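# Cap the marker fully and leave it on the desk

## Task

Push the cap completely onto the marker until it snaps home, leave the capped marker resting on the desk, then open the hand and move away from it. The robot must not tip over or finish leaning, and the result only counts if the marker and cap stay put without the robot holding them.

## Robot and tools

ROBOT. A wheeled cart (drive wheels only, no sideways motion) with a pan/tilt head camera and two five-joint arms, left_arm and right_arm, each ending in a gripper with one fixed jaw and one swinging jaw. Cameras: head_camera, left_wrist_camera, right_wrist_camera. The cart spans x = -0.35 to 0.07 m and is 0.53 m wide. Arm pan axes sit at x = -0.060, y = +0.155 (left) and -0.155 (right); shoulders are 0.89 m high. Link lengths: upper arm 0.116, forearm 0.135, hand 0.162 m. A fixed-jaw tip reaches about 0.44 m from its pan axis and no lower than 0.55 m above the floor.

FRAMES. Base frame: origin on the floor between the drive wheels, x forward, y left, z up. The reported left_hand and right_hand are positions of each fixed-jaw tip in this frame; a held object sits next to that tip on the swinging-jaw side. Hand axes: z runs out along the fingers, y runs from swinging jaw to fixed jaw. base_odometry is measured from the scene's starting base frame by wheel turns only (slip shows up as travel); heading is in radians, left positive, -3.142 to 3.142. These readings, and the hand positions, can be off by a few centimetres.

execute_actions. Arguments: "actions", a list holding one action or none (empty list just reports state and images), and optional "cameras", a list drawn from head_camera, left_wrist_camera, right_wrist_camera, all (omitted, null or ["all"] gives every camera; [] gives none). An action may have "base", "joints", or both, starting together.
- "base" holds exactly one key, a relative move from where the base last reported itself: {"translate_m": d}, metres, -1.4 to 1.4, positive forward; or {"rotate_rad": d}, radians, -3.2 to 3.2, positive counter-clockwise seen from above. Max speeds 0.20 m/s and 0.8 rad/s.
- "joints" is one flat object of absolute targets in radians, keyed by joint name, covering both arms and the head; any subset may be given. Ranges: head_pan_rad -3.2..3.2 (0 ahead, + left); head_tilt_rad -0.76..1.45 (0 level, + down); for each arm (prefix left_arm_ or right_arm_): shoulder_pan_rad -1.919..1.919, shoulder_lift_rad -1.745..1.745, elbow_flex_rad -1.69..1.58, wrist_flex_rad -1.658..1.658, wrist_roll_rad -2.743..2.841, gripper_rad 0..1.919. Unnamed joints may keep driving to earlier targets. An unknown key or out-of-range number rejects the whole call with no motion. One action runs at most 15 s.

JOINT MEANING. Pan: 0 points left_arm left and right_arm right; positive turns clockwise from above; straight ahead is +1.571 (left) and -1.571 (right). Bend: with lift, elbow and wrist flex all 0 the upper arm leans 0.24 rad outward from vertical and forearm and fingers are horizontal; positive bends downward; the three-sum gives finger angle below horizontal (1.571 = vertical down, which needs the forearm no more than 0.08 rad above level). Roll: -1.522 jaws close across the arm plane with fixed jaw on the left looking outward; 1.619 same with fixed jaw on the right; 0.049 jaws close within the plane (fixed jaw below for level fingers, toward the pan axis for down-pointing fingers). With level fingers over furniture use the fixed-jaw-left roll, since the hand body then bulges about 0.08 m upward, not downward. Gripper opening (m) vs angle: 0:0.003, 0.3:0.026, 0.6:0.049, 1:0.076, 1.919:0.106. Commanding below the contact angle squeezes, most at 0.2 rad below; going further adds nothing and may trip the jaw motor.

STOWING. Stowed left: pan -1.75, lift 0.05, elbow 1.35, wrist_flex -1.55, roll -1.52; right is identical but pan 1.75. Stow in two steps (wrist_flex and roll first, then the rest); unstowing wrist-first can hit or wedge on the cart. A turn in place with arms stowed needs 0.44 m clearance around the origin; turning or reversing next to a desk can snag the cart's rear and tip it.

RESULT LINES. base_status and joint_status: "done" reached target (for the base, wheels turned the commanded amount, slip included); "off_target" stopped short, likely load, obstruction or a tripped motor, and still pushing (set target to the reading to stop it); "time_out" holds where it stopped. "joint command not followed" with a "cause:" line means a self-collision check (links of one arm or the two arms too close) withheld that arm's targets; listed joints say "not_followed" and may be retried with later actions until new valid targets arrive; the gripper still moves. on_its_own lists uncommanded motion. A holding jaw reads "off_target". "pictures" names the returned images in order. MOTOR HOT warns from 55 °C; OVER-TEMPERATURE FAULT at 70 °C stops that arm, with joints showing "limit_stop_at_motor_heat"; resend targets afterward. A reported stop cancels the remaining motion calls in that reply.

SAG AND OVERLOAD. Loaded or far-reaching joints settle below target; compensate by shifting the next target against gravity by the observed sag. A joint stuck over about 0.30 rad from target for about 2 s (thinking time counts) trips to 20 % torque; reset by waiting for it to settle, then commanding 0.2 rad from its reading on the side away from the old target (or 0.04 rad past the range end, or the end itself for a jaw). Payload roughly 0.4 kg at full reach, 0.7 kg close in, about 1 kg with both hands.

OTHER TOOLS. wait {"seconds": 0..10} issues nothing new and returns state and images. zoom_image {"camera", "region": [x0,y0,x1,y1]} pixels from top-left, at most 504x504, on the latest full image. read_manual {"section": "licences"} returns licence text only. finished_scene {"scene": n} ends the scene irreversibly and reports success; the goal must already hold.

AVOID. Dropping, slipping or slamming objects; hard pushes; pulling on things in front (tip risk); the arms or hands hitting or pressing each other; the robot falling or leaning. Release and withdraw before finishing.

Each tool is called by a JSON object that holds its "op" and its "data".

## Session

{"op": "execute_actions", "data": {"actions": []}}

Scene clock: 0.00 s.
base_odometry: x=+0.000 y=+0.000 heading=+0.000 (m, m, rad; odometry frame)
base_status: not commanded
joint_positions: head_pan_rad=-0.026 head_tilt_rad=+0.031 left_arm_shoulder_pan_rad=-1.731 left_arm_shoulder_lift_rad=+0.094 left_arm_elbow_flex_rad=+1.306 left_arm_wrist_flex_rad=-1.593 left_arm_wrist_roll_rad=-1.531 left_arm_gripper_rad=+1.920 right_arm_shoulder_pan_rad=+1.725 right_arm_shoulder_lift_rad=+0.003 right_arm_elbow_flex_rad=+1.304 right_arm_wrist_flex_rad=-1.484 right_arm_wrist_roll_rad=-1.545 right_arm_gripper_rad=+1.920
joint_status: not commanded
left_hand: x=-0.3100 y=+0.1069 z=+0.9021 quat_wxyz=(-0.065, -0.634, -0.048, +0.769) (m; base frame)
right_hand: x=-0.3151 y=-0.1231 z=+0.9058 quat_wxyz=(-0.051, +0.639, -0.057, -0.765) (m; base frame)
pictures: head_camera, left_wrist_camera, right_wrist_camera
Images, in order (width x height): head_camera 644x476, left_wrist_camera 644x476, right_wrist_camera 644x476.

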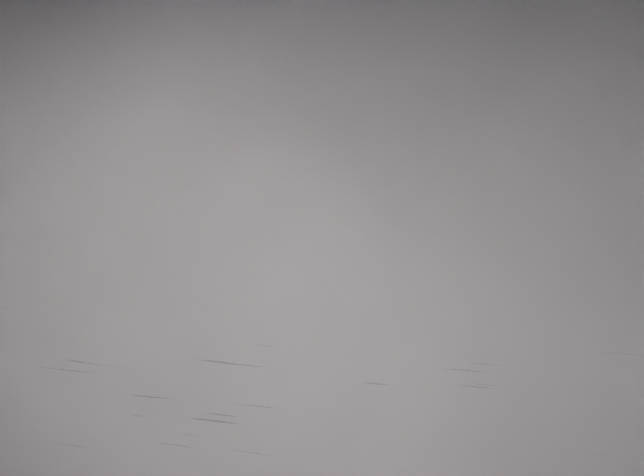

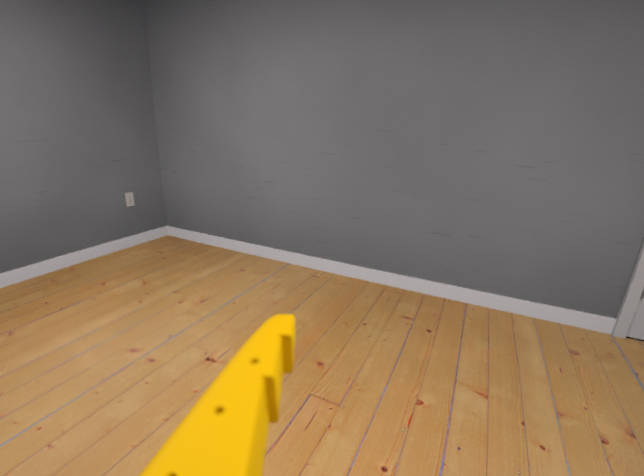

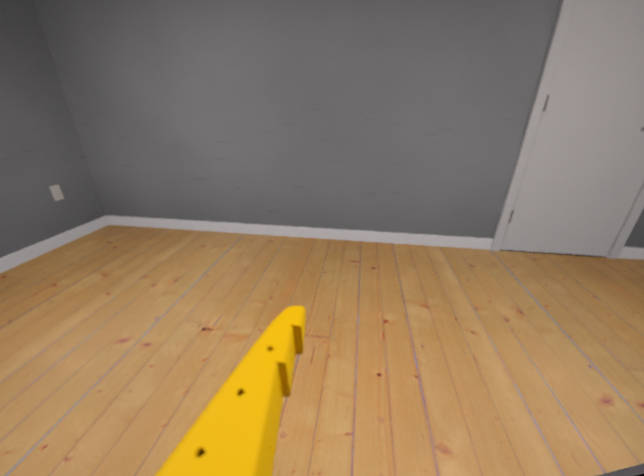

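{"op": "execute_actions", "data": {"actions": [{"joints":{"head_tilt_rad":0.8}}], "cameras": ["head_camera"]}}

Scene clock: 3.00 s.
base_odometry: x=+0.000 y=+0.000 heading=+0.000 (m, m, rad; odometry frame)
base_status: not commanded
joint_positions: head_pan_rad=-0.026 head_tilt_rad=+0.795 left_arm_shoulder_pan_rad=-1.731 left_arm_shoulder_lift_rad=+0.094 left_arm_elbow_flex_rad=+1.306 left_arm_wrist_flex_rad=-1.593 left_arm_wrist_roll_rad=-1.531 left_arm_gripper_rad=+1.920 right_arm_shoulder_pan_rad=+1.725 right_arm_shoulder_lift_rad=+0.003 right_arm_elbow_flex_rad=+1.304 right_arm_wrist_flex_rad=-1.484 right_arm_wrist_roll_rad=-1.545 right_arm_gripper_rad=+1.920
joint_status: all done
left_hand: x=-0.3100 y=+0.1069 z=+0.9021 quat_wxyz=(-0.065, -0.634, -0.048, +0.769) (m; base frame)
right_hand: x=-0.3151 y=-0.1231 z=+0.9058 quat_wxyz=(-0.051, +0.639, -0.057, -0.765) (m; base frame)
pictures: head_camera
Images, in order (width x height): head_camera 644x476.

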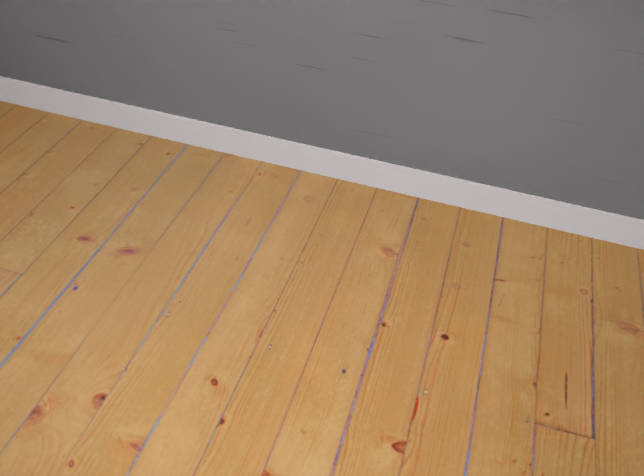

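{"op": "execute_actions", "data": {"actions": [{"joints":{"head_tilt_rad":0.5,"head_pan_rad":1.3}}], "cameras": ["head_camera"]}}

{"op": "execute_actions", "data": {"actions": [{"joints":{"head_tilt_rad":0.5,"head_pan_rad":-1.3}}], "cameras": ["head_camera"]}}

Scene clock: 7.67 s.
base_odometry: x=+0.000 y=+0.000 heading=+0.000 (m, m, rad; odometry frame)
base_status: not commanded
joint_positions: head_pan_rad=+1.290 head_tilt_rad=+0.514 left_arm_shoulder_pan_rad=-1.731 left_arm_shoulder_lift_rad=+0.094 left_arm_elbow_flex_rad=+1.306 left_arm_wrist_flex_rad=-1.593 left_arm_wrist_roll_rad=-1.531 left_arm_gripper_rad=+1.920 right_arm_shoulder_pan_rad=+1.725 right_arm_shoulder_lift_rad=+0.003 right_arm_elbow_flex_rad=+1.304 right_arm_wrist_flex_rad=-1.484 right_arm_wrist_roll_rad=-1.545 right_arm_gripper_rad=+1.920
joint_status: all done
left_hand: x=-0.3100 y=+0.1069 z=+0.9021 quat_wxyz=(-0.065, -0.634, -0.048, +0.769) (m; base frame)
right_hand: x=-0.3151 y=-0.1231 z=+0.9058 quat_wxyz=(-0.051, +0.639, -0.057, -0.765) (m; base frame)
pictures: head_camera
Images, in order (width x height): head_camera 644x476.

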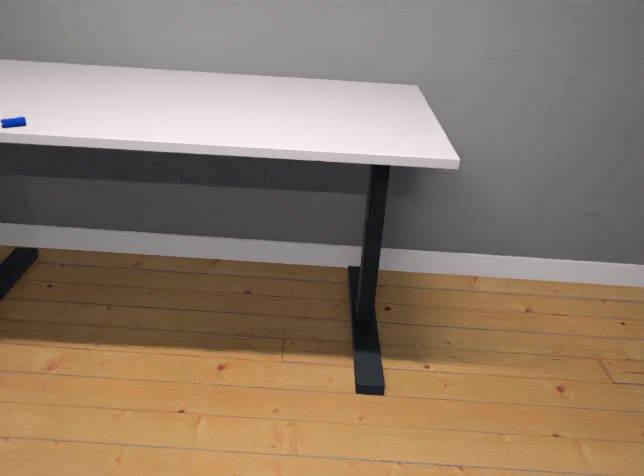

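Scene clock: 10.20 s.
base_odometry: x=+0.000 y=+0.000 heading=+0.000 (m, m, rad; odometry frame)
base_status: not commanded
joint_positions: head_pan_rad=-1.290 head_tilt_rad=+0.514 left_arm_shoulder_pan_rad=-1.731 left_arm_shoulder_lift_rad=+0.094 left_arm_elbow_flex_rad=+1.306 left_arm_wrist_flex_rad=-1.593 left_arm_wrist_roll_rad=-1.531 left_arm_gripper_rad=+1.920 right_arm_shoulder_pan_rad=+1.725 right_arm_shoulder_lift_rad=+0.003 right_arm_elbow_flex_rad=+1.304 right_arm_wrist_flex_rad=-1.484 right_arm_wrist_roll_rad=-1.545 right_arm_gripper_rad=+1.920
joint_status: all done
left_hand: x=-0.3100 y=+0.1069 z=+0.9021 quat_wxyz=(-0.065, -0.634, -0.048, +0.769) (m; base frame)
right_hand: x=-0.3151 y=-0.1231 z=+0.9058 quat_wxyz=(-0.051, +0.639, -0.057, -0.765) (m; base frame)
pictures: head_camera
Images, in order (width x height): head_camera 644x476.

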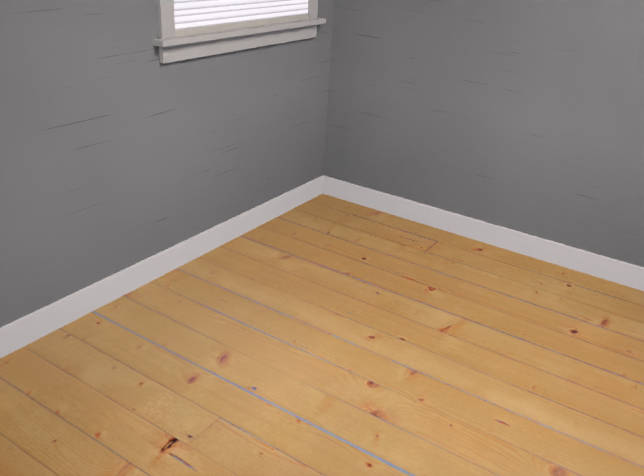

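{"op": "execute_actions", "data": {"actions": [{"joints":{"head_tilt_rad":0.45,"head_pan_rad":0.0},"base":{"rotate_rad":1.9}}], "cameras": ["head_camera"]}}

Scene clock: 15.13 s.
base_odometry: x=-0.001 y=+0.000 heading=+1.899 (m, m, rad; odometry frame)
base_status: done
joint_positions: head_pan_rad=-0.010 head_tilt_rad=+0.463 left_arm_shoulder_pan_rad=-1.731 left_arm_shoulder_lift_rad=+0.094 left_arm_elbow_flex_rad=+1.306 left_arm_wrist_flex_rad=-1.593 left_arm_wrist_roll_rad=-1.531 left_arm_gripper_rad=+1.920 right_arm_shoulder_pan_rad=+1.725 right_arm_shoulder_lift_rad=+0.003 right_arm_elbow_flex_rad=+1.304 right_arm_wrist_flex_rad=-1.484 right_arm_wrist_roll_rad=-1.545 right_arm_gripper_rad=+1.920
joint_status: all done
left_hand: x=-0.3100 y=+0.1069 z=+0.9021 quat_wxyz=(-0.065, -0.634, -0.048, +0.769) (m; base frame)
right_hand: x=-0.3151 y=-0.1231 z=+0.9058 quat_wxyz=(-0.051, +0.639, -0.057, -0.765) (m; base frame)
pictures: head_camera
Images, in order (width x height): head_camera 644x476.

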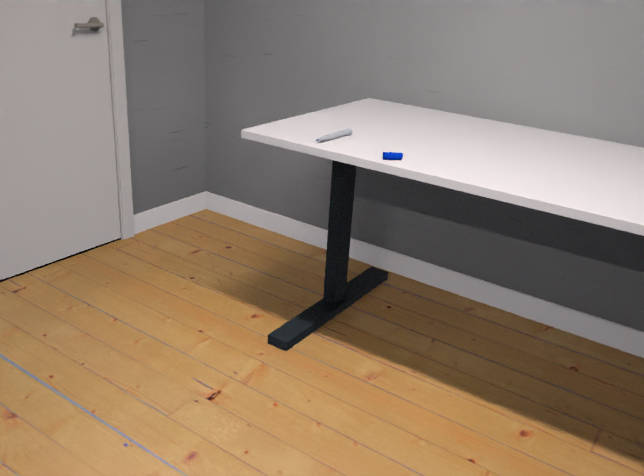

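{"op": "execute_actions", "data": {"actions": [{"base":{"rotate_rad":0.29}}], "cameras": []}}

{"op": "execute_actions", "data": {"actions": [{"base":{"translate_m":0.97}}], "cameras": []}}

{"op": "execute_actions", "data": {"actions": [{"base":{"rotate_rad":-0.98},"joints":{"head_tilt_rad":0.7}}], "cameras": ["head_camera"]}}

Scene clock: 24.53 s.
base_odometry: x=+0.000 y=-0.001 heading=+2.188 (m, m, rad; odometry frame)
base_status: done
joint_positions: head_pan_rad=-0.010 head_tilt_rad=+0.463 left_arm_shoulder_pan_rad=-1.731 left_arm_shoulder_lift_rad=+0.094 left_arm_elbow_flex_rad=+1.306 left_arm_wrist_flex_rad=-1.593 left_arm_wrist_roll_rad=-1.531 left_arm_gripper_rad=+1.920 right_arm_shoulder_pan_rad=+1.725 right_arm_shoulder_lift_rad=+0.003 right_arm_elbow_flex_rad=+1.304 right_arm_wrist_flex_rad=-1.484 right_arm_wrist_roll_rad=-1.545 right_arm_gripper_rad=+1.920
joint_status: not commanded
left_hand: x=-0.3100 y=+0.1069 z=+0.9021 quat_wxyz=(-0.065, -0.634, -0.048, +0.769) (m; base frame)
right_hand: x=-0.3151 y=-0.1231 z=+0.9058 quat_wxyz=(-0.051, +0.639, -0.057, -0.765) (m; base frame)
pictures: none
No camera images: the call's "cameras" was empty. Leave "cameras" out to get every camera's image.

Scene clock: 30.30 s.
base_odometry: x=-0.564 y=+0.789 heading=+2.188 (m, m, rad; odometry frame)
base_status: done
joint_positions: head_pan_rad=-0.010 head_tilt_rad=+0.463 left_arm_shoulder_pan_rad=-1.731 left_arm_shoulder_lift_rad=+0.094 left_arm_elbow_flex_rad=+1.306 left_arm_wrist_flex_rad=-1.593 left_arm_wrist_roll_rad=-1.531 left_arm_gripper_rad=+1.920 right_arm_shoulder_pan_rad=+1.725 right_arm_shoulder_lift_rad=+0.003 right_arm_elbow_flex_rad=+1.304 right_arm_wrist_flex_rad=-1.484 right_arm_wrist_roll_rad=-1.545 right_arm_gripper_rad=+1.920
joint_status: not commanded
left_hand: x=-0.3100 y=+0.1069 z=+0.9021 quat_wxyz=(-0.065, -0.634, -0.048, +0.769) (m; base frame)
right_hand: x=-0.3151 y=-0.1231 z=+0.9058 quat_wxyz=(-0.051, +0.639, -0.057, -0.765) (m; base frame)
pictures: none
No camera images: the call's "cameras" was empty. Leave "cameras" out to get every camera's image.

Scene clock: 32.23 s.
base_odometry: x=-0.563 y=+0.788 heading=+1.209 (m, m, rad; odometry frame)
base_status: done
joint_positions: head_pan_rad=-0.010 head_tilt_rad=+0.694 left_arm_shoulder_pan_rad=-1.731 left_arm_shoulder_lift_rad=+0.094 left_arm_elbow_flex_rad=+1.306 left_arm_wrist_flex_rad=-1.593 left_arm_wrist_roll_rad=-1.531 left_arm_gripper_rad=+1.920 right_arm_shoulder_pan_rad=+1.725 right_arm_shoulder_lift_rad=+0.003 right_arm_elbow_flex_rad=+1.304 right_arm_wrist_flex_rad=-1.484 right_arm_wrist_roll_rad=-1.545 right_arm_gripper_rad=+1.920
joint_status: all done
left_hand: x=-0.3100 y=+0.1069 z=+0.9021 quat_wxyz=(-0.065, -0.634, -0.048, +0.769) (m; base frame)
right_hand: x=-0.3151 y=-0.1231 z=+0.9058 quat_wxyz=(-0.051, +0.639, -0.057, -0.765) (m; base frame)
pictures: head_camera
Images, in order (width x height): head_camera 644x476.

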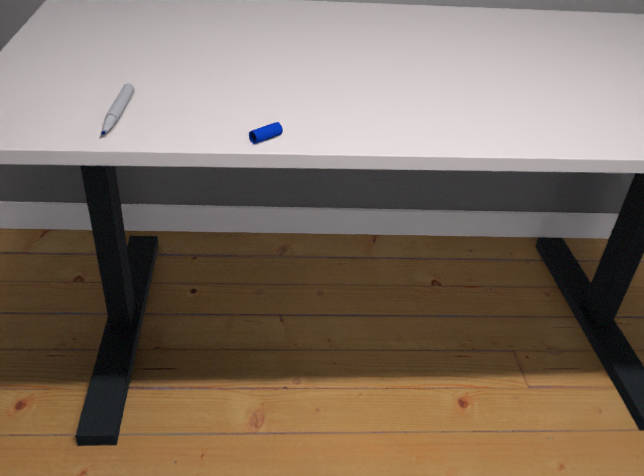

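{"op": "execute_actions", "data": {"actions": [{"base":{"rotate_rad":0.55},"joints":{"left_arm_shoulder_pan_rad":0.0,"right_arm_shoulder_pan_rad":0.0,"left_arm_shoulder_lift_rad":-0.3,"right_arm_shoulder_lift_rad":-0.3,"left_arm_elbow_flex_rad":0.6,"right_arm_elbow_flex_rad":0.6}}], "cameras": []}}

{"op": "execute_actions", "data": {"actions": [{"base":{"translate_m":0.38},"joints":{"left_arm_shoulder_pan_rad":1.5,"right_arm_shoulder_pan_rad":-1.5,"left_arm_shoulder_lift_rad":-0.6,"right_arm_shoulder_lift_rad":-0.6,"left_arm_elbow_flex_rad":0.6,"right_arm_elbow_flex_rad":0.6,"left_arm_wrist_flex_rad":1.2,"right_arm_wrist_flex_rad":1.2}}], "cameras": []}}

{"op": "execute_actions", "data": {"actions": [{"base":{"rotate_rad":-0.56},"joints":{"head_tilt_rad":0.85}}]}}

Scene clock: 64.70 s.
base_odometry: x=-0.564 y=+0.789 heading=+1.758 (m, m, rad; odometry frame)
base_status: done
joint_positions: head_pan_rad=-0.010 head_tilt_rad=+0.694 left_arm_shoulder_pan_rad=-0.011 left_arm_shoulder_lift_rad=-0.270 left_arm_elbow_flex_rad=+0.636 left_arm_wrist_flex_rad=-1.593 left_arm_wrist_roll_rad=-1.531 left_arm_gripper_rad=+1.920 right_arm_shoulder_pan_rad=+0.010 right_arm_shoulder_lift_rad=-0.264 right_arm_elbow_flex_rad=+0.637 right_arm_wrist_flex_rad=-1.484 right_arm_wrist_roll_rad=-1.545 right_arm_gripper_rad=+1.920
joint_status: all done
left_hand: x=-0.0701 y=+0.3643 z=+1.1176 quat_wxyz=(+0.690, -0.121, +0.121, +0.704) (m; base frame)
right_hand: x=-0.0546 y=-0.3819 z=+1.1095 quat_wxyz=(+0.693, +0.164, +0.159, -0.684) (m; base frame)
pictures: none
No camera images: the call's "cameras" was empty. Leave "cameras" out to get every camera's image.

Scene clock: 67.37 s.
base_odometry: x=-0.635 y=+1.162 heading=+1.760 (m, m, rad; odometry frame)
base_status: done
joint_positions: head_pan_rad=-0.010 head_tilt_rad=+0.694 left_arm_shoulder_pan_rad=+1.489 left_arm_shoulder_lift_rad=-0.575 left_arm_elbow_flex_rad=+0.636 left_arm_wrist_flex_rad=+1.191 left_arm_wrist_roll_rad=-1.531 left_arm_gripper_rad=+1.920 right_arm_shoulder_pan_rad=-1.488 right_arm_shoulder_lift_rad=-0.573 right_arm_elbow_flex_rad=+0.636 right_arm_wrist_flex_rad=+1.195 right_arm_wrist_roll_rad=-1.545 right_arm_gripper_rad=+1.920
joint_status: all done
left_hand: x=+0.1166 y=+0.1772 z=+0.8482 quat_wxyz=(+0.159, -0.036, +0.987, +0.007) (m; base frame)
right_hand: x=+0.1173 y=-0.1619 z=+0.8477 quat_wxyz=(+0.156, +0.052, +0.986, -0.005) (m; base frame)
pictures: none
No camera images: the call's "cameras" was empty. Leave "cameras" out to get every camera's image.

Scene clock: 68.77 s.
base_odometry: x=-0.636 y=+1.162 heading=+1.201 (m, m, rad; odometry frame)
base_status: done
joint_positions: head_pan_rad=-0.010 head_tilt_rad=+0.845 left_arm_shoulder_pan_rad=+1.489 left_arm_shoulder_lift_rad=-0.577 left_arm_elbow_flex_rad=+0.636 left_arm_wrist_flex_rad=+1.191 left_arm_wrist_roll_rad=-1.531 left_arm_gripper_rad=+1.920 right_arm_shoulder_pan_rad=-1.490 right_arm_shoulder_lift_rad=-0.573 right_arm_elbow_flex_rad=+0.636 right_arm_wrist_flex_rad=+1.195 right_arm_wrist_roll_rad=-1.545 right_arm_gripper_rad=+1.920
joint_status: all done
left_hand: x=+0.1166 y=+0.1772 z=+0.8484 quat_wxyz=(+0.159, -0.036, +0.987, +0.007) (m; base frame)
right_hand: x=+0.1173 y=-0.1616 z=+0.8477 quat_wxyz=(+0.156, +0.051, +0.986, -0.005) (m; base frame)
pictures: head_camera, left_wrist_camera, right_wrist_camera
Images, in order (width x height): head_camera 644x476, left_wrist_camera 644x476, right_wrist_camera 644x476.

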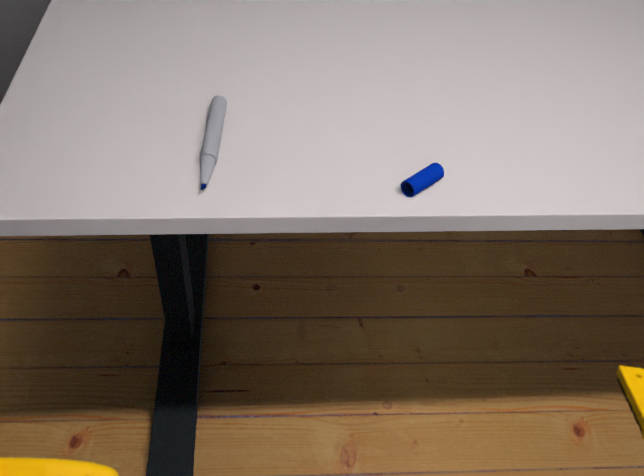

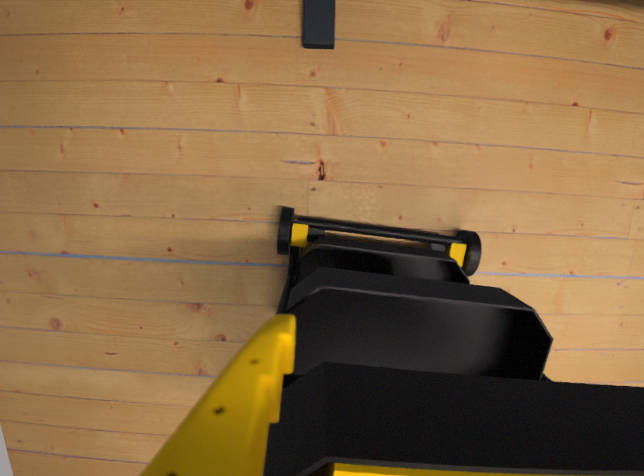

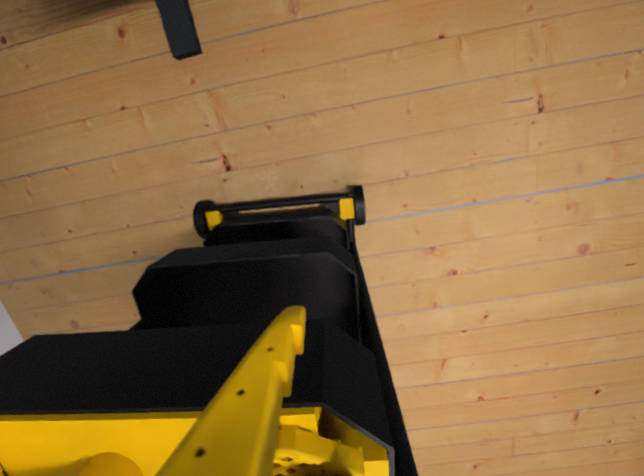

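{"op": "execute_actions", "data": {"actions": [{"base":{"translate_m":0.25},"joints":{"head_tilt_rad":1.1}}]}}

Scene clock: 74.77 s.
base_odometry: x=-0.544 y=+1.395 heading=+1.199 (m, m, rad; odometry frame)
base_status: done
joint_positions: head_pan_rad=-0.010 head_tilt_rad=+1.095 left_arm_shoulder_pan_rad=+1.489 left_arm_shoulder_lift_rad=-0.577 left_arm_elbow_flex_rad=+0.636 left_arm_wrist_flex_rad=+1.191 left_arm_wrist_roll_rad=-1.531 left_arm_gripper_rad=+1.920 right_arm_shoulder_pan_rad=-1.490 right_arm_shoulder_lift_rad=-0.574 right_arm_elbow_flex_rad=+0.636 right_arm_wrist_flex_rad=+1.195 right_arm_wrist_roll_rad=-1.545 right_arm_gripper_rad=+1.920
joint_status: all done
left_hand: x=+0.1166 y=+0.1772 z=+0.8484 quat_wxyz=(+0.159, -0.036, +0.987, +0.007) (m; base frame)
right_hand: x=+0.1174 y=-0.1617 z=+0.8480 quat_wxyz=(+0.157, +0.051, +0.986, -0.005) (m; base frame)
pictures: head_camera, left_wrist_camera, right_wrist_camera
Images, in order (width x height): head_camera 644x476, left_wrist_camera 644x476, right_wrist_camera 644x476.

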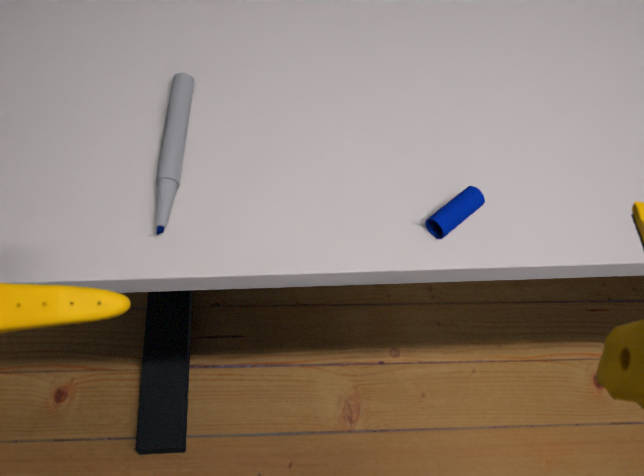

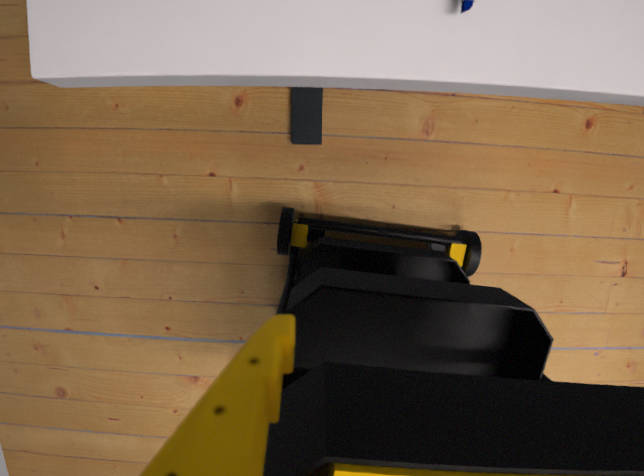

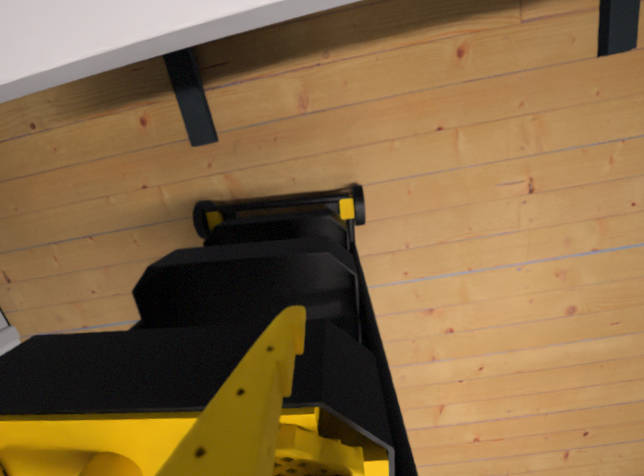

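{"op": "execute_actions", "data": {"actions": [{"base":{"translate_m":0.07},"joints":{"head_tilt_rad":1.15,"left_arm_gripper_rad":0.7,"right_arm_gripper_rad":0.7}}]}}

Scene clock: 91.43 s.
base_odometry: x=-0.519 y=+1.460 heading=+1.198 (m, m, rad; odometry frame)
base_status: done
joint_positions: head_pan_rad=-0.010 head_tilt_rad=+1.145 left_arm_shoulder_pan_rad=+1.489 left_arm_shoulder_lift_rad=-0.577 left_arm_elbow_flex_rad=+0.636 left_arm_wrist_flex_rad=+1.191 left_arm_wrist_roll_rad=-1.531 left_arm_gripper_rad=+0.711 right_arm_shoulder_pan_rad=-1.490 right_arm_shoulder_lift_rad=-0.574 right_arm_elbow_flex_rad=+0.636 right_arm_wrist_flex_rad=+1.195 right_arm_wrist_roll_rad=-1.545 right_arm_gripper_rad=+0.709
joint_status: all done
left_hand: x=+0.1166 y=+0.1772 z=+0.8484 quat_wxyz=(+0.159, -0.036, +0.987, +0.007) (m; base frame)
right_hand: x=+0.1174 y=-0.1617 z=+0.8480 quat_wxyz=(+0.157, +0.051, +0.986, -0.005) (m; base frame)
pictures: head_camera, left_wrist_camera, right_wrist_camera
Images, in order (width x height): head_camera 644x476, left_wrist_camera 644x476, right_wrist_camera 644x476.

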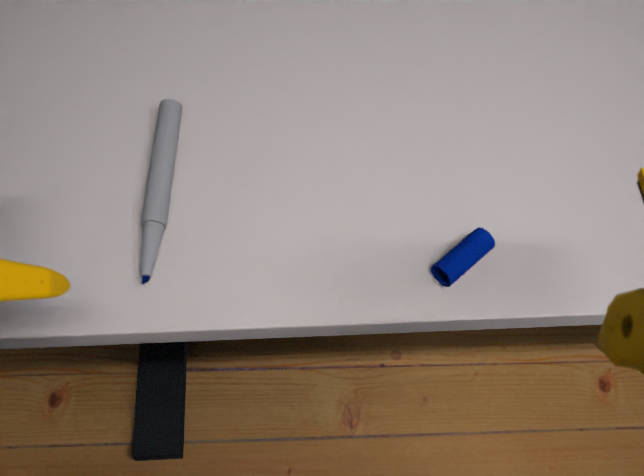

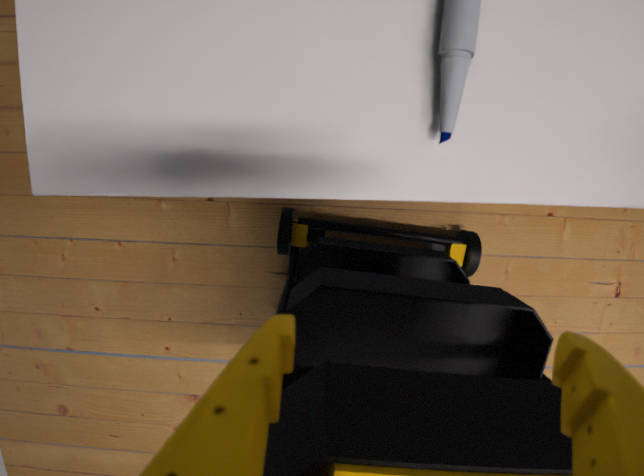

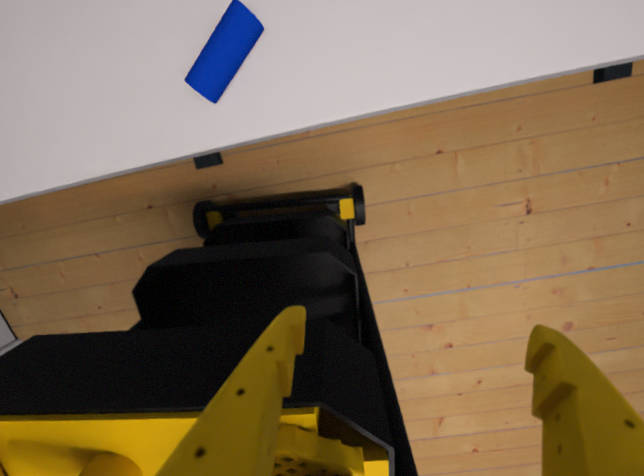

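{"op": "execute_actions", "data": {"actions": [{"base":{"translate_m":0.04},"joints":{"left_arm_shoulder_pan_rad":1.58,"left_arm_shoulder_lift_rad":0.58,"left_arm_elbow_flex_rad":-0.38,"left_arm_wrist_flex_rad":1.04,"left_arm_wrist_roll_rad":-1.52,"right_arm_shoulder_pan_rad":-1.76,"right_arm_shoulder_lift_rad":0.26,"right_arm_elbow_flex_rad":0.12,"right_arm_wrist_flex_rad":1.13,"right_arm_wrist_roll_rad":-2.53}}]}}

Scene clock: 113.93 s.
base_odometry: x=-0.504 y=+1.498 heading=+1.198 (m, m, rad; odometry frame)
base_status: done
joint_positions: head_pan_rad=-0.010 head_tilt_rad=+1.145 left_arm_shoulder_pan_rad=+1.567 left_arm_shoulder_lift_rad=+0.594 left_arm_elbow_flex_rad=-0.340 left_arm_wrist_flex_rad=+1.055 left_arm_wrist_roll_rad=-1.528 left_arm_gripper_rad=+0.709 right_arm_shoulder_pan_rad=-1.749 right_arm_shoulder_lift_rad=+0.271 right_arm_elbow_flex_rad=+0.151 right_arm_wrist_flex_rad=+1.138 right_arm_wrist_roll_rad=-2.522 right_arm_gripper_rad=+0.708
joint_status: all done
left_hand: x=+0.2299 y=+0.1637 z=+0.7877 quat_wxyz=(+0.131, +0.001, +0.991, +0.001) (m; base frame)
right_hand: x=+0.1567 y=-0.1116 z=+0.7840 quat_wxyz=(+0.005, +0.399, +0.917, +0.003) (m; base frame)
pictures: head_camera, left_wrist_camera, right_wrist_camera
Images, in order (width x height): head_camera 644x476, left_wrist_camera 644x476, right_wrist_camera 644x476.

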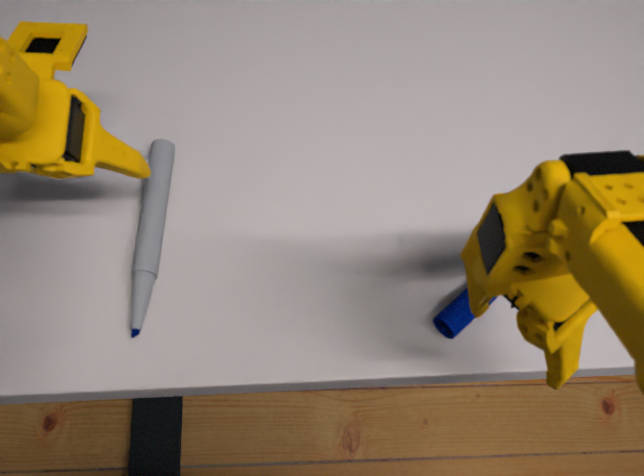

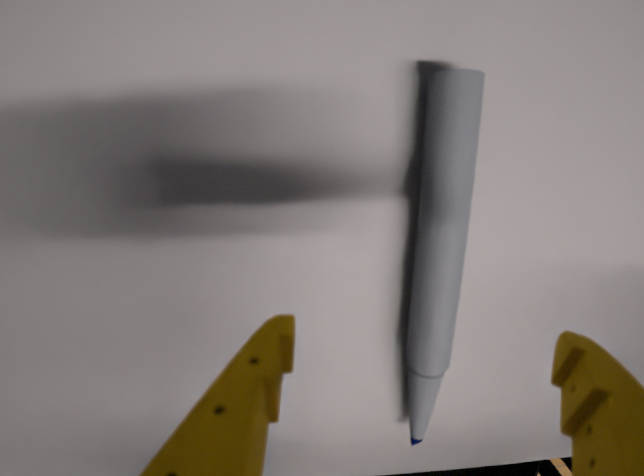

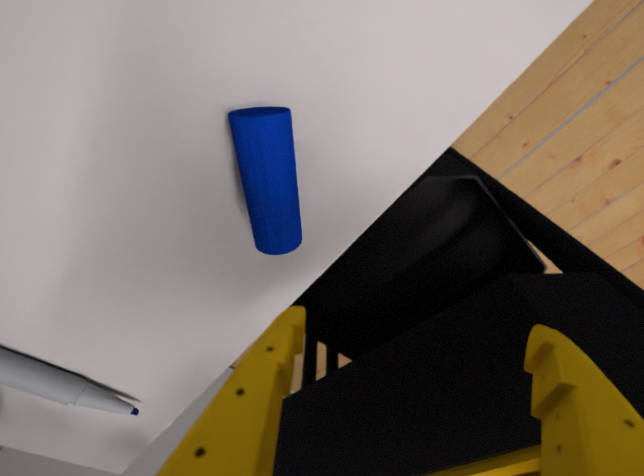

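{"op": "execute_actions", "data": {"actions": [{"joints":{"left_arm_shoulder_pan_rad":1.68,"left_arm_shoulder_lift_rad":0.605,"left_arm_elbow_flex_rad":-0.2,"left_arm_wrist_flex_rad":0.925,"left_arm_wrist_roll_rad":-1.44,"right_arm_shoulder_pan_rad":-1.76,"right_arm_shoulder_lift_rad":0.55,"right_arm_elbow_flex_rad":-0.29,"right_arm_wrist_flex_rad":1.22,"right_arm_wrist_roll_rad":-2.48}}]}}

Scene clock: 129.47 s.
base_odometry: x=-0.504 y=+1.498 heading=+1.198 (m, m, rad; odometry frame)
base_status: not commanded
joint_positions: head_pan_rad=-0.010 head_tilt_rad=+1.145 left_arm_shoulder_pan_rad=+1.670 left_arm_shoulder_lift_rad=+0.620 left_arm_elbow_flex_rad=-0.197 left_arm_wrist_flex_rad=+0.938 left_arm_wrist_roll_rad=-1.448 left_arm_gripper_rad=+0.709 right_arm_shoulder_pan_rad=-1.749 right_arm_shoulder_lift_rad=+0.567 right_arm_elbow_flex_rad=-0.257 right_arm_wrist_flex_rad=+1.213 right_arm_wrist_roll_rad=-2.488 right_arm_gripper_rad=+0.708
joint_status: all done
left_hand: x=+0.2158 y=+0.1352 z=+0.7616 quat_wxyz=(+0.104, +0.012, +0.994, -0.009) (m; base frame)
right_hand: x=+0.1937 y=-0.1047 z=+0.7777 quat_wxyz=(+0.020, +0.384, +0.923, +0.013) (m; base frame)
pictures: head_camera, left_wrist_camera, right_wrist_camera
Images, in order (width x height): head_camera 644x476, left_wrist_camera 644x476, right_wrist_camera 644x476.

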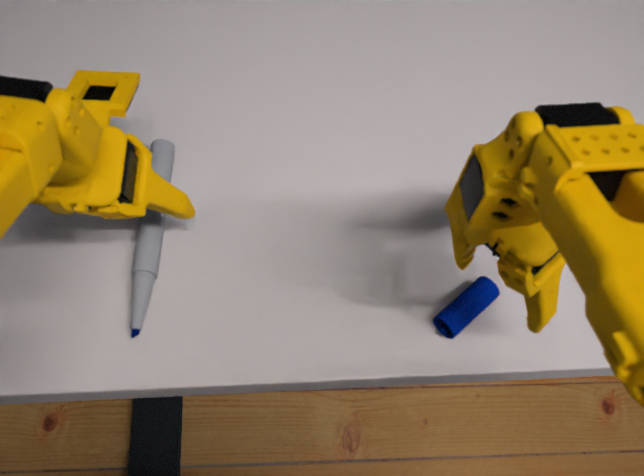

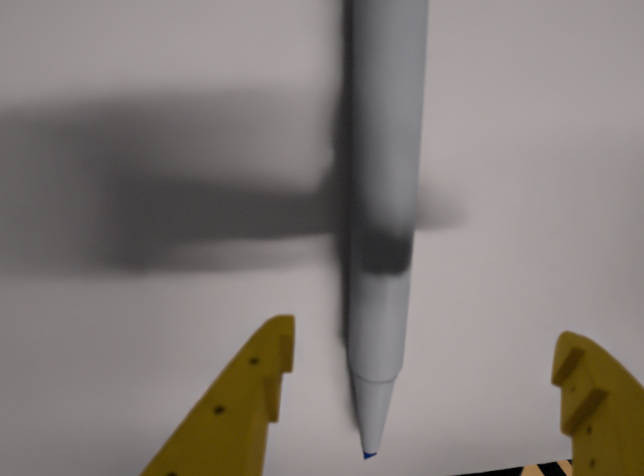

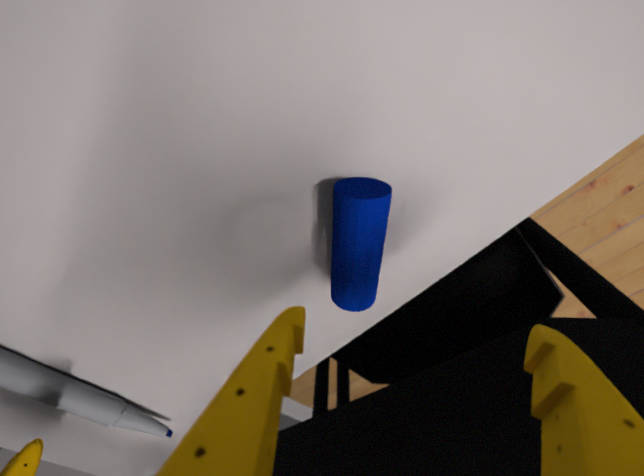

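{"op": "execute_actions", "data": {"actions": [{"joints":{"left_arm_shoulder_lift_rad":0.715,"left_arm_elbow_flex_rad":-0.173,"left_arm_wrist_flex_rad":0.80,"right_arm_shoulder_lift_rad":0.655,"right_arm_elbow_flex_rad":-0.195,"right_arm_wrist_flex_rad":1.04}}]}}

Scene clock: 137.80 s.
base_odometry: x=-0.504 y=+1.498 heading=+1.198 (m, m, rad; odometry frame)
base_status: not commanded
joint_positions: head_pan_rad=-0.010 head_tilt_rad=+1.145 left_arm_shoulder_pan_rad=+1.670 left_arm_shoulder_lift_rad=+0.730 left_arm_elbow_flex_rad=-0.171 left_arm_wrist_flex_rad=+0.815 left_arm_wrist_roll_rad=-1.448 left_arm_gripper_rad=+0.709 right_arm_shoulder_pan_rad=-1.749 right_arm_shoulder_lift_rad=+0.673 right_arm_elbow_flex_rad=-0.191 right_arm_wrist_flex_rad=+1.047 right_arm_wrist_roll_rad=-2.488 right_arm_gripper_rad=+0.708
joint_status: all done
left_hand: x=+0.2134 y=+0.1355 z=+0.7344 quat_wxyz=(+0.098, +0.012, +0.995, -0.008) (m; base frame)
right_hand: x=+0.1926 y=-0.1049 z=+0.7465 quat_wxyz=(+0.017, +0.384, +0.923, +0.011) (m; base frame)
pictures: head_camera, left_wrist_camera, right_wrist_camera
Images, in order (width x height): head_camera 644x476, left_wrist_camera 644x476, right_wrist_camera 644x476.

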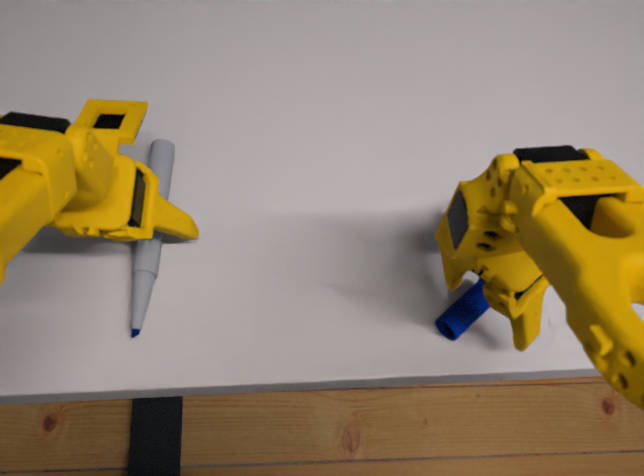

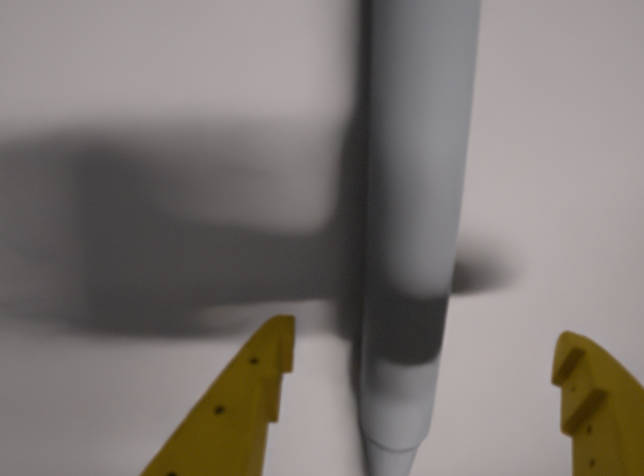

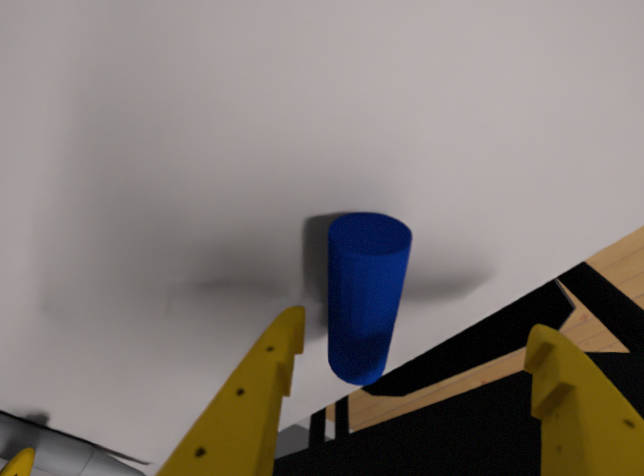

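{"op": "execute_actions", "data": {"actions": [{"joints":{"left_arm_shoulder_pan_rad":1.70,"left_arm_shoulder_lift_rad":0.85,"left_arm_elbow_flex_rad":-0.465,"left_arm_wrist_flex_rad":0.80,"right_arm_shoulder_lift_rad":0.75,"right_arm_elbow_flex_rad":-0.195,"right_arm_wrist_flex_rad":0.94}}]}}

Scene clock: 147.80 s.
base_odometry: x=-0.504 y=+1.498 heading=+1.198 (m, m, rad; odometry frame)
base_status: not commanded
joint_positions: head_pan_rad=-0.010 head_tilt_rad=+1.145 left_arm_shoulder_pan_rad=+1.688 left_arm_shoulder_lift_rad=+0.867 left_arm_elbow_flex_rad=-0.427 left_arm_wrist_flex_rad=+0.812 left_arm_wrist_roll_rad=-1.448 left_arm_gripper_rad=+0.709 right_arm_shoulder_pan_rad=-1.749 right_arm_shoulder_lift_rad=+0.744 right_arm_elbow_flex_rad=-0.191 right_arm_wrist_flex_rad=+0.952 right_arm_wrist_roll_rad=-2.488 right_arm_gripper_rad=+0.708
joint_status: all done
left_hand: x=+0.2470 y=+0.1264 z=+0.7402 quat_wxyz=(+0.158, +0.021, +0.987, -0.015) (m; base frame)
right_hand: x=+0.1968 y=-0.1042 z=+0.7318 quat_wxyz=(+0.028, +0.384, +0.923, +0.018) (m; base frame)
pictures: head_camera, left_wrist_camera, right_wrist_camera
Images, in order (width x height): head_camera 644x476, left_wrist_camera 644x476, right_wrist_camera 644x476.

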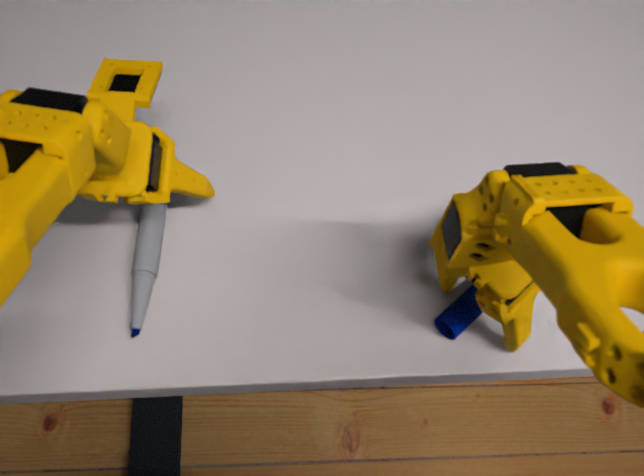

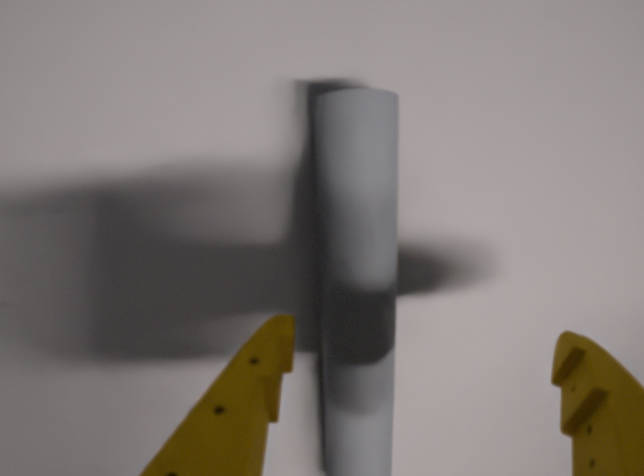

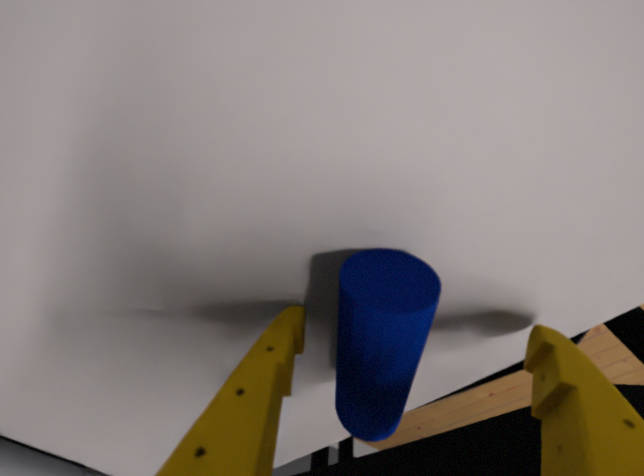

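{"op": "execute_actions", "data": {"actions": [{"joints":{"left_arm_shoulder_lift_rad":0.90,"right_arm_shoulder_pan_rad":-1.80,"right_arm_shoulder_lift_rad":0.69,"right_arm_wrist_flex_rad":1.02,"right_arm_wrist_roll_rad":-2.53}}]}}

Scene clock: 153.47 s.
base_odometry: x=-0.504 y=+1.498 heading=+1.198 (m, m, rad; odometry frame)
base_status: not commanded
joint_positions: head_pan_rad=-0.010 head_tilt_rad=+1.145 left_arm_shoulder_pan_rad=+1.688 left_arm_shoulder_lift_rad=+0.916 left_arm_elbow_flex_rad=-0.430 left_arm_wrist_flex_rad=+0.812 left_arm_wrist_roll_rad=-1.448 left_arm_gripper_rad=+0.709 right_arm_shoulder_pan_rad=-1.787 right_arm_shoulder_lift_rad=+0.736 right_arm_elbow_flex_rad=-0.191 right_arm_wrist_flex_rad=+1.011 right_arm_wrist_roll_rad=-2.520 right_arm_gripper_rad=+0.708
joint_status: all done
left_hand: x=+0.2398 y=+0.1273 z=+0.7272 quat_wxyz=(+0.135, +0.022, +0.990, -0.013) (m; base frame)
right_hand: x=+0.1869 y=-0.0963 z=+0.7328 quat_wxyz=(+0.006, +0.381, +0.925, +0.004) (m; base frame)
pictures: head_camera, left_wrist_camera, right_wrist_camera
Images, in order (width x height): head_camera 644x476, left_wrist_camera 644x476, right_wrist_camera 644x476.

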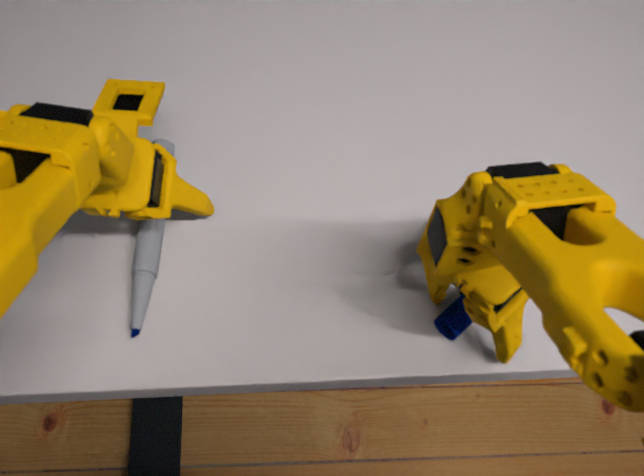

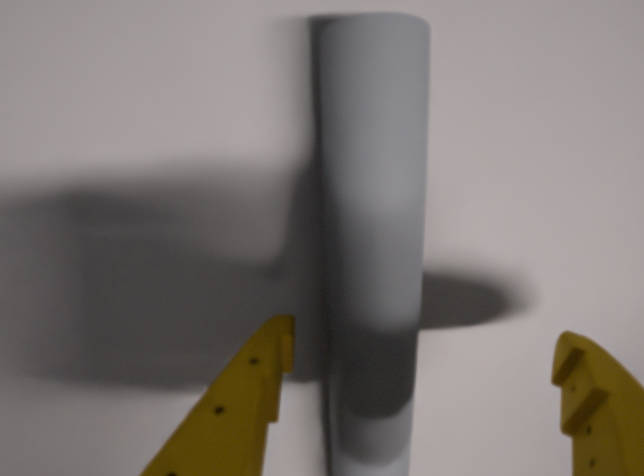

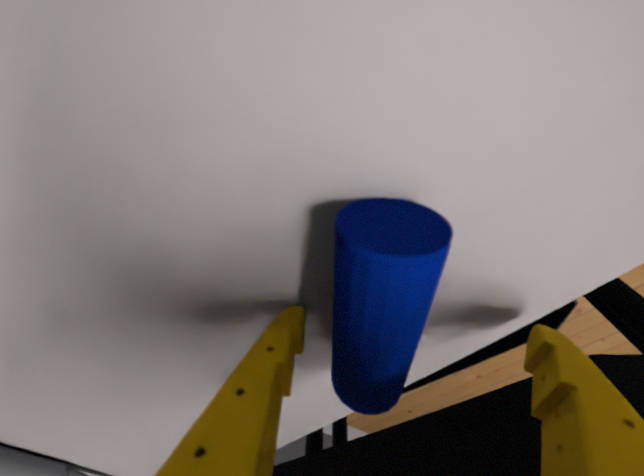

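{"op": "execute_actions", "data": {"actions": [{"joints":{"left_arm_shoulder_lift_rad":0.93,"left_arm_wrist_flex_rad":0.775,"right_arm_gripper_rad":0.1}}]}}

Scene clock: 156.97 s.
base_odometry: x=-0.504 y=+1.498 heading=+1.198 (m, m, rad; odometry frame)
base_status: not commanded
joint_positions: head_pan_rad=-0.010 head_tilt_rad=+1.145 left_arm_shoulder_pan_rad=+1.688 left_arm_shoulder_lift_rad=+0.940 left_arm_elbow_flex_rad=-0.435 left_arm_wrist_flex_rad=+0.789 left_arm_wrist_roll_rad=-1.448 left_arm_gripper_rad=+0.709 right_arm_shoulder_pan_rad=-1.787 right_arm_shoulder_lift_rad=+0.730 right_arm_elbow_flex_rad=-0.191 right_arm_wrist_flex_rad=+1.015 right_arm_wrist_roll_rad=-2.522 right_arm_gripper_rad=+0.218
joint_status: right_arm_gripper_rad off_target (ended at +0.218, target +0.100); the others done
left_hand: x=+0.2402 y=+0.1272 z=+0.7223 quat_wxyz=(+0.137, +0.022, +0.990, -0.013) (m; base frame)
right_hand: x=+0.1872 y=-0.0962 z=+0.7341 quat_wxyz=(+0.007, +0.382, +0.924, +0.005) (m; base frame)
pictures: head_camera, left_wrist_camera, right_wrist_camera
Images, in order (width x height): head_camera 644x476, left_wrist_camera 644x476, right_wrist_camera 644x476.

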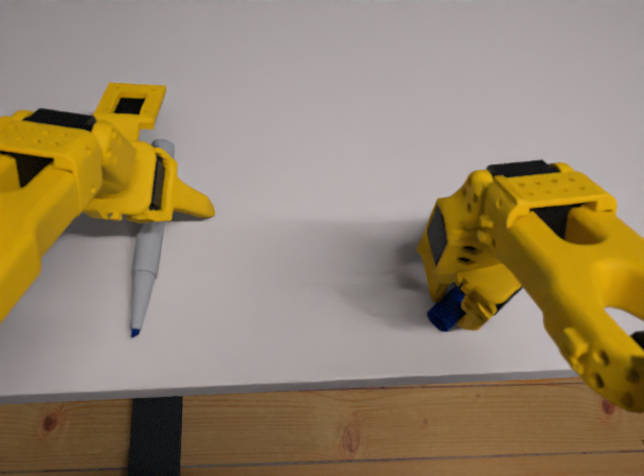

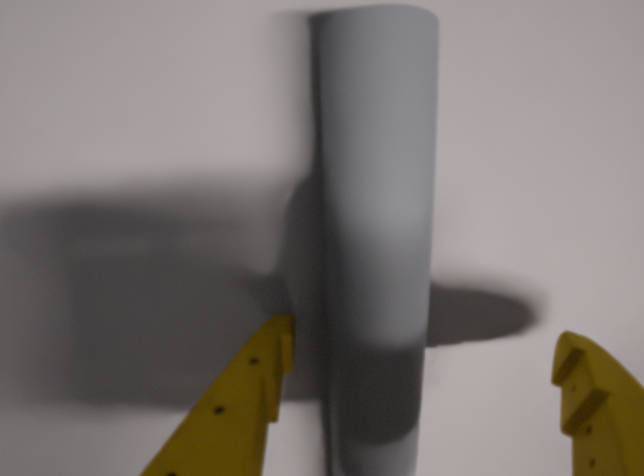

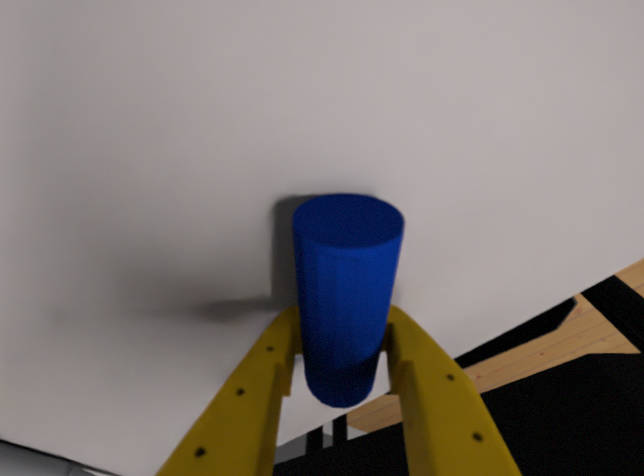

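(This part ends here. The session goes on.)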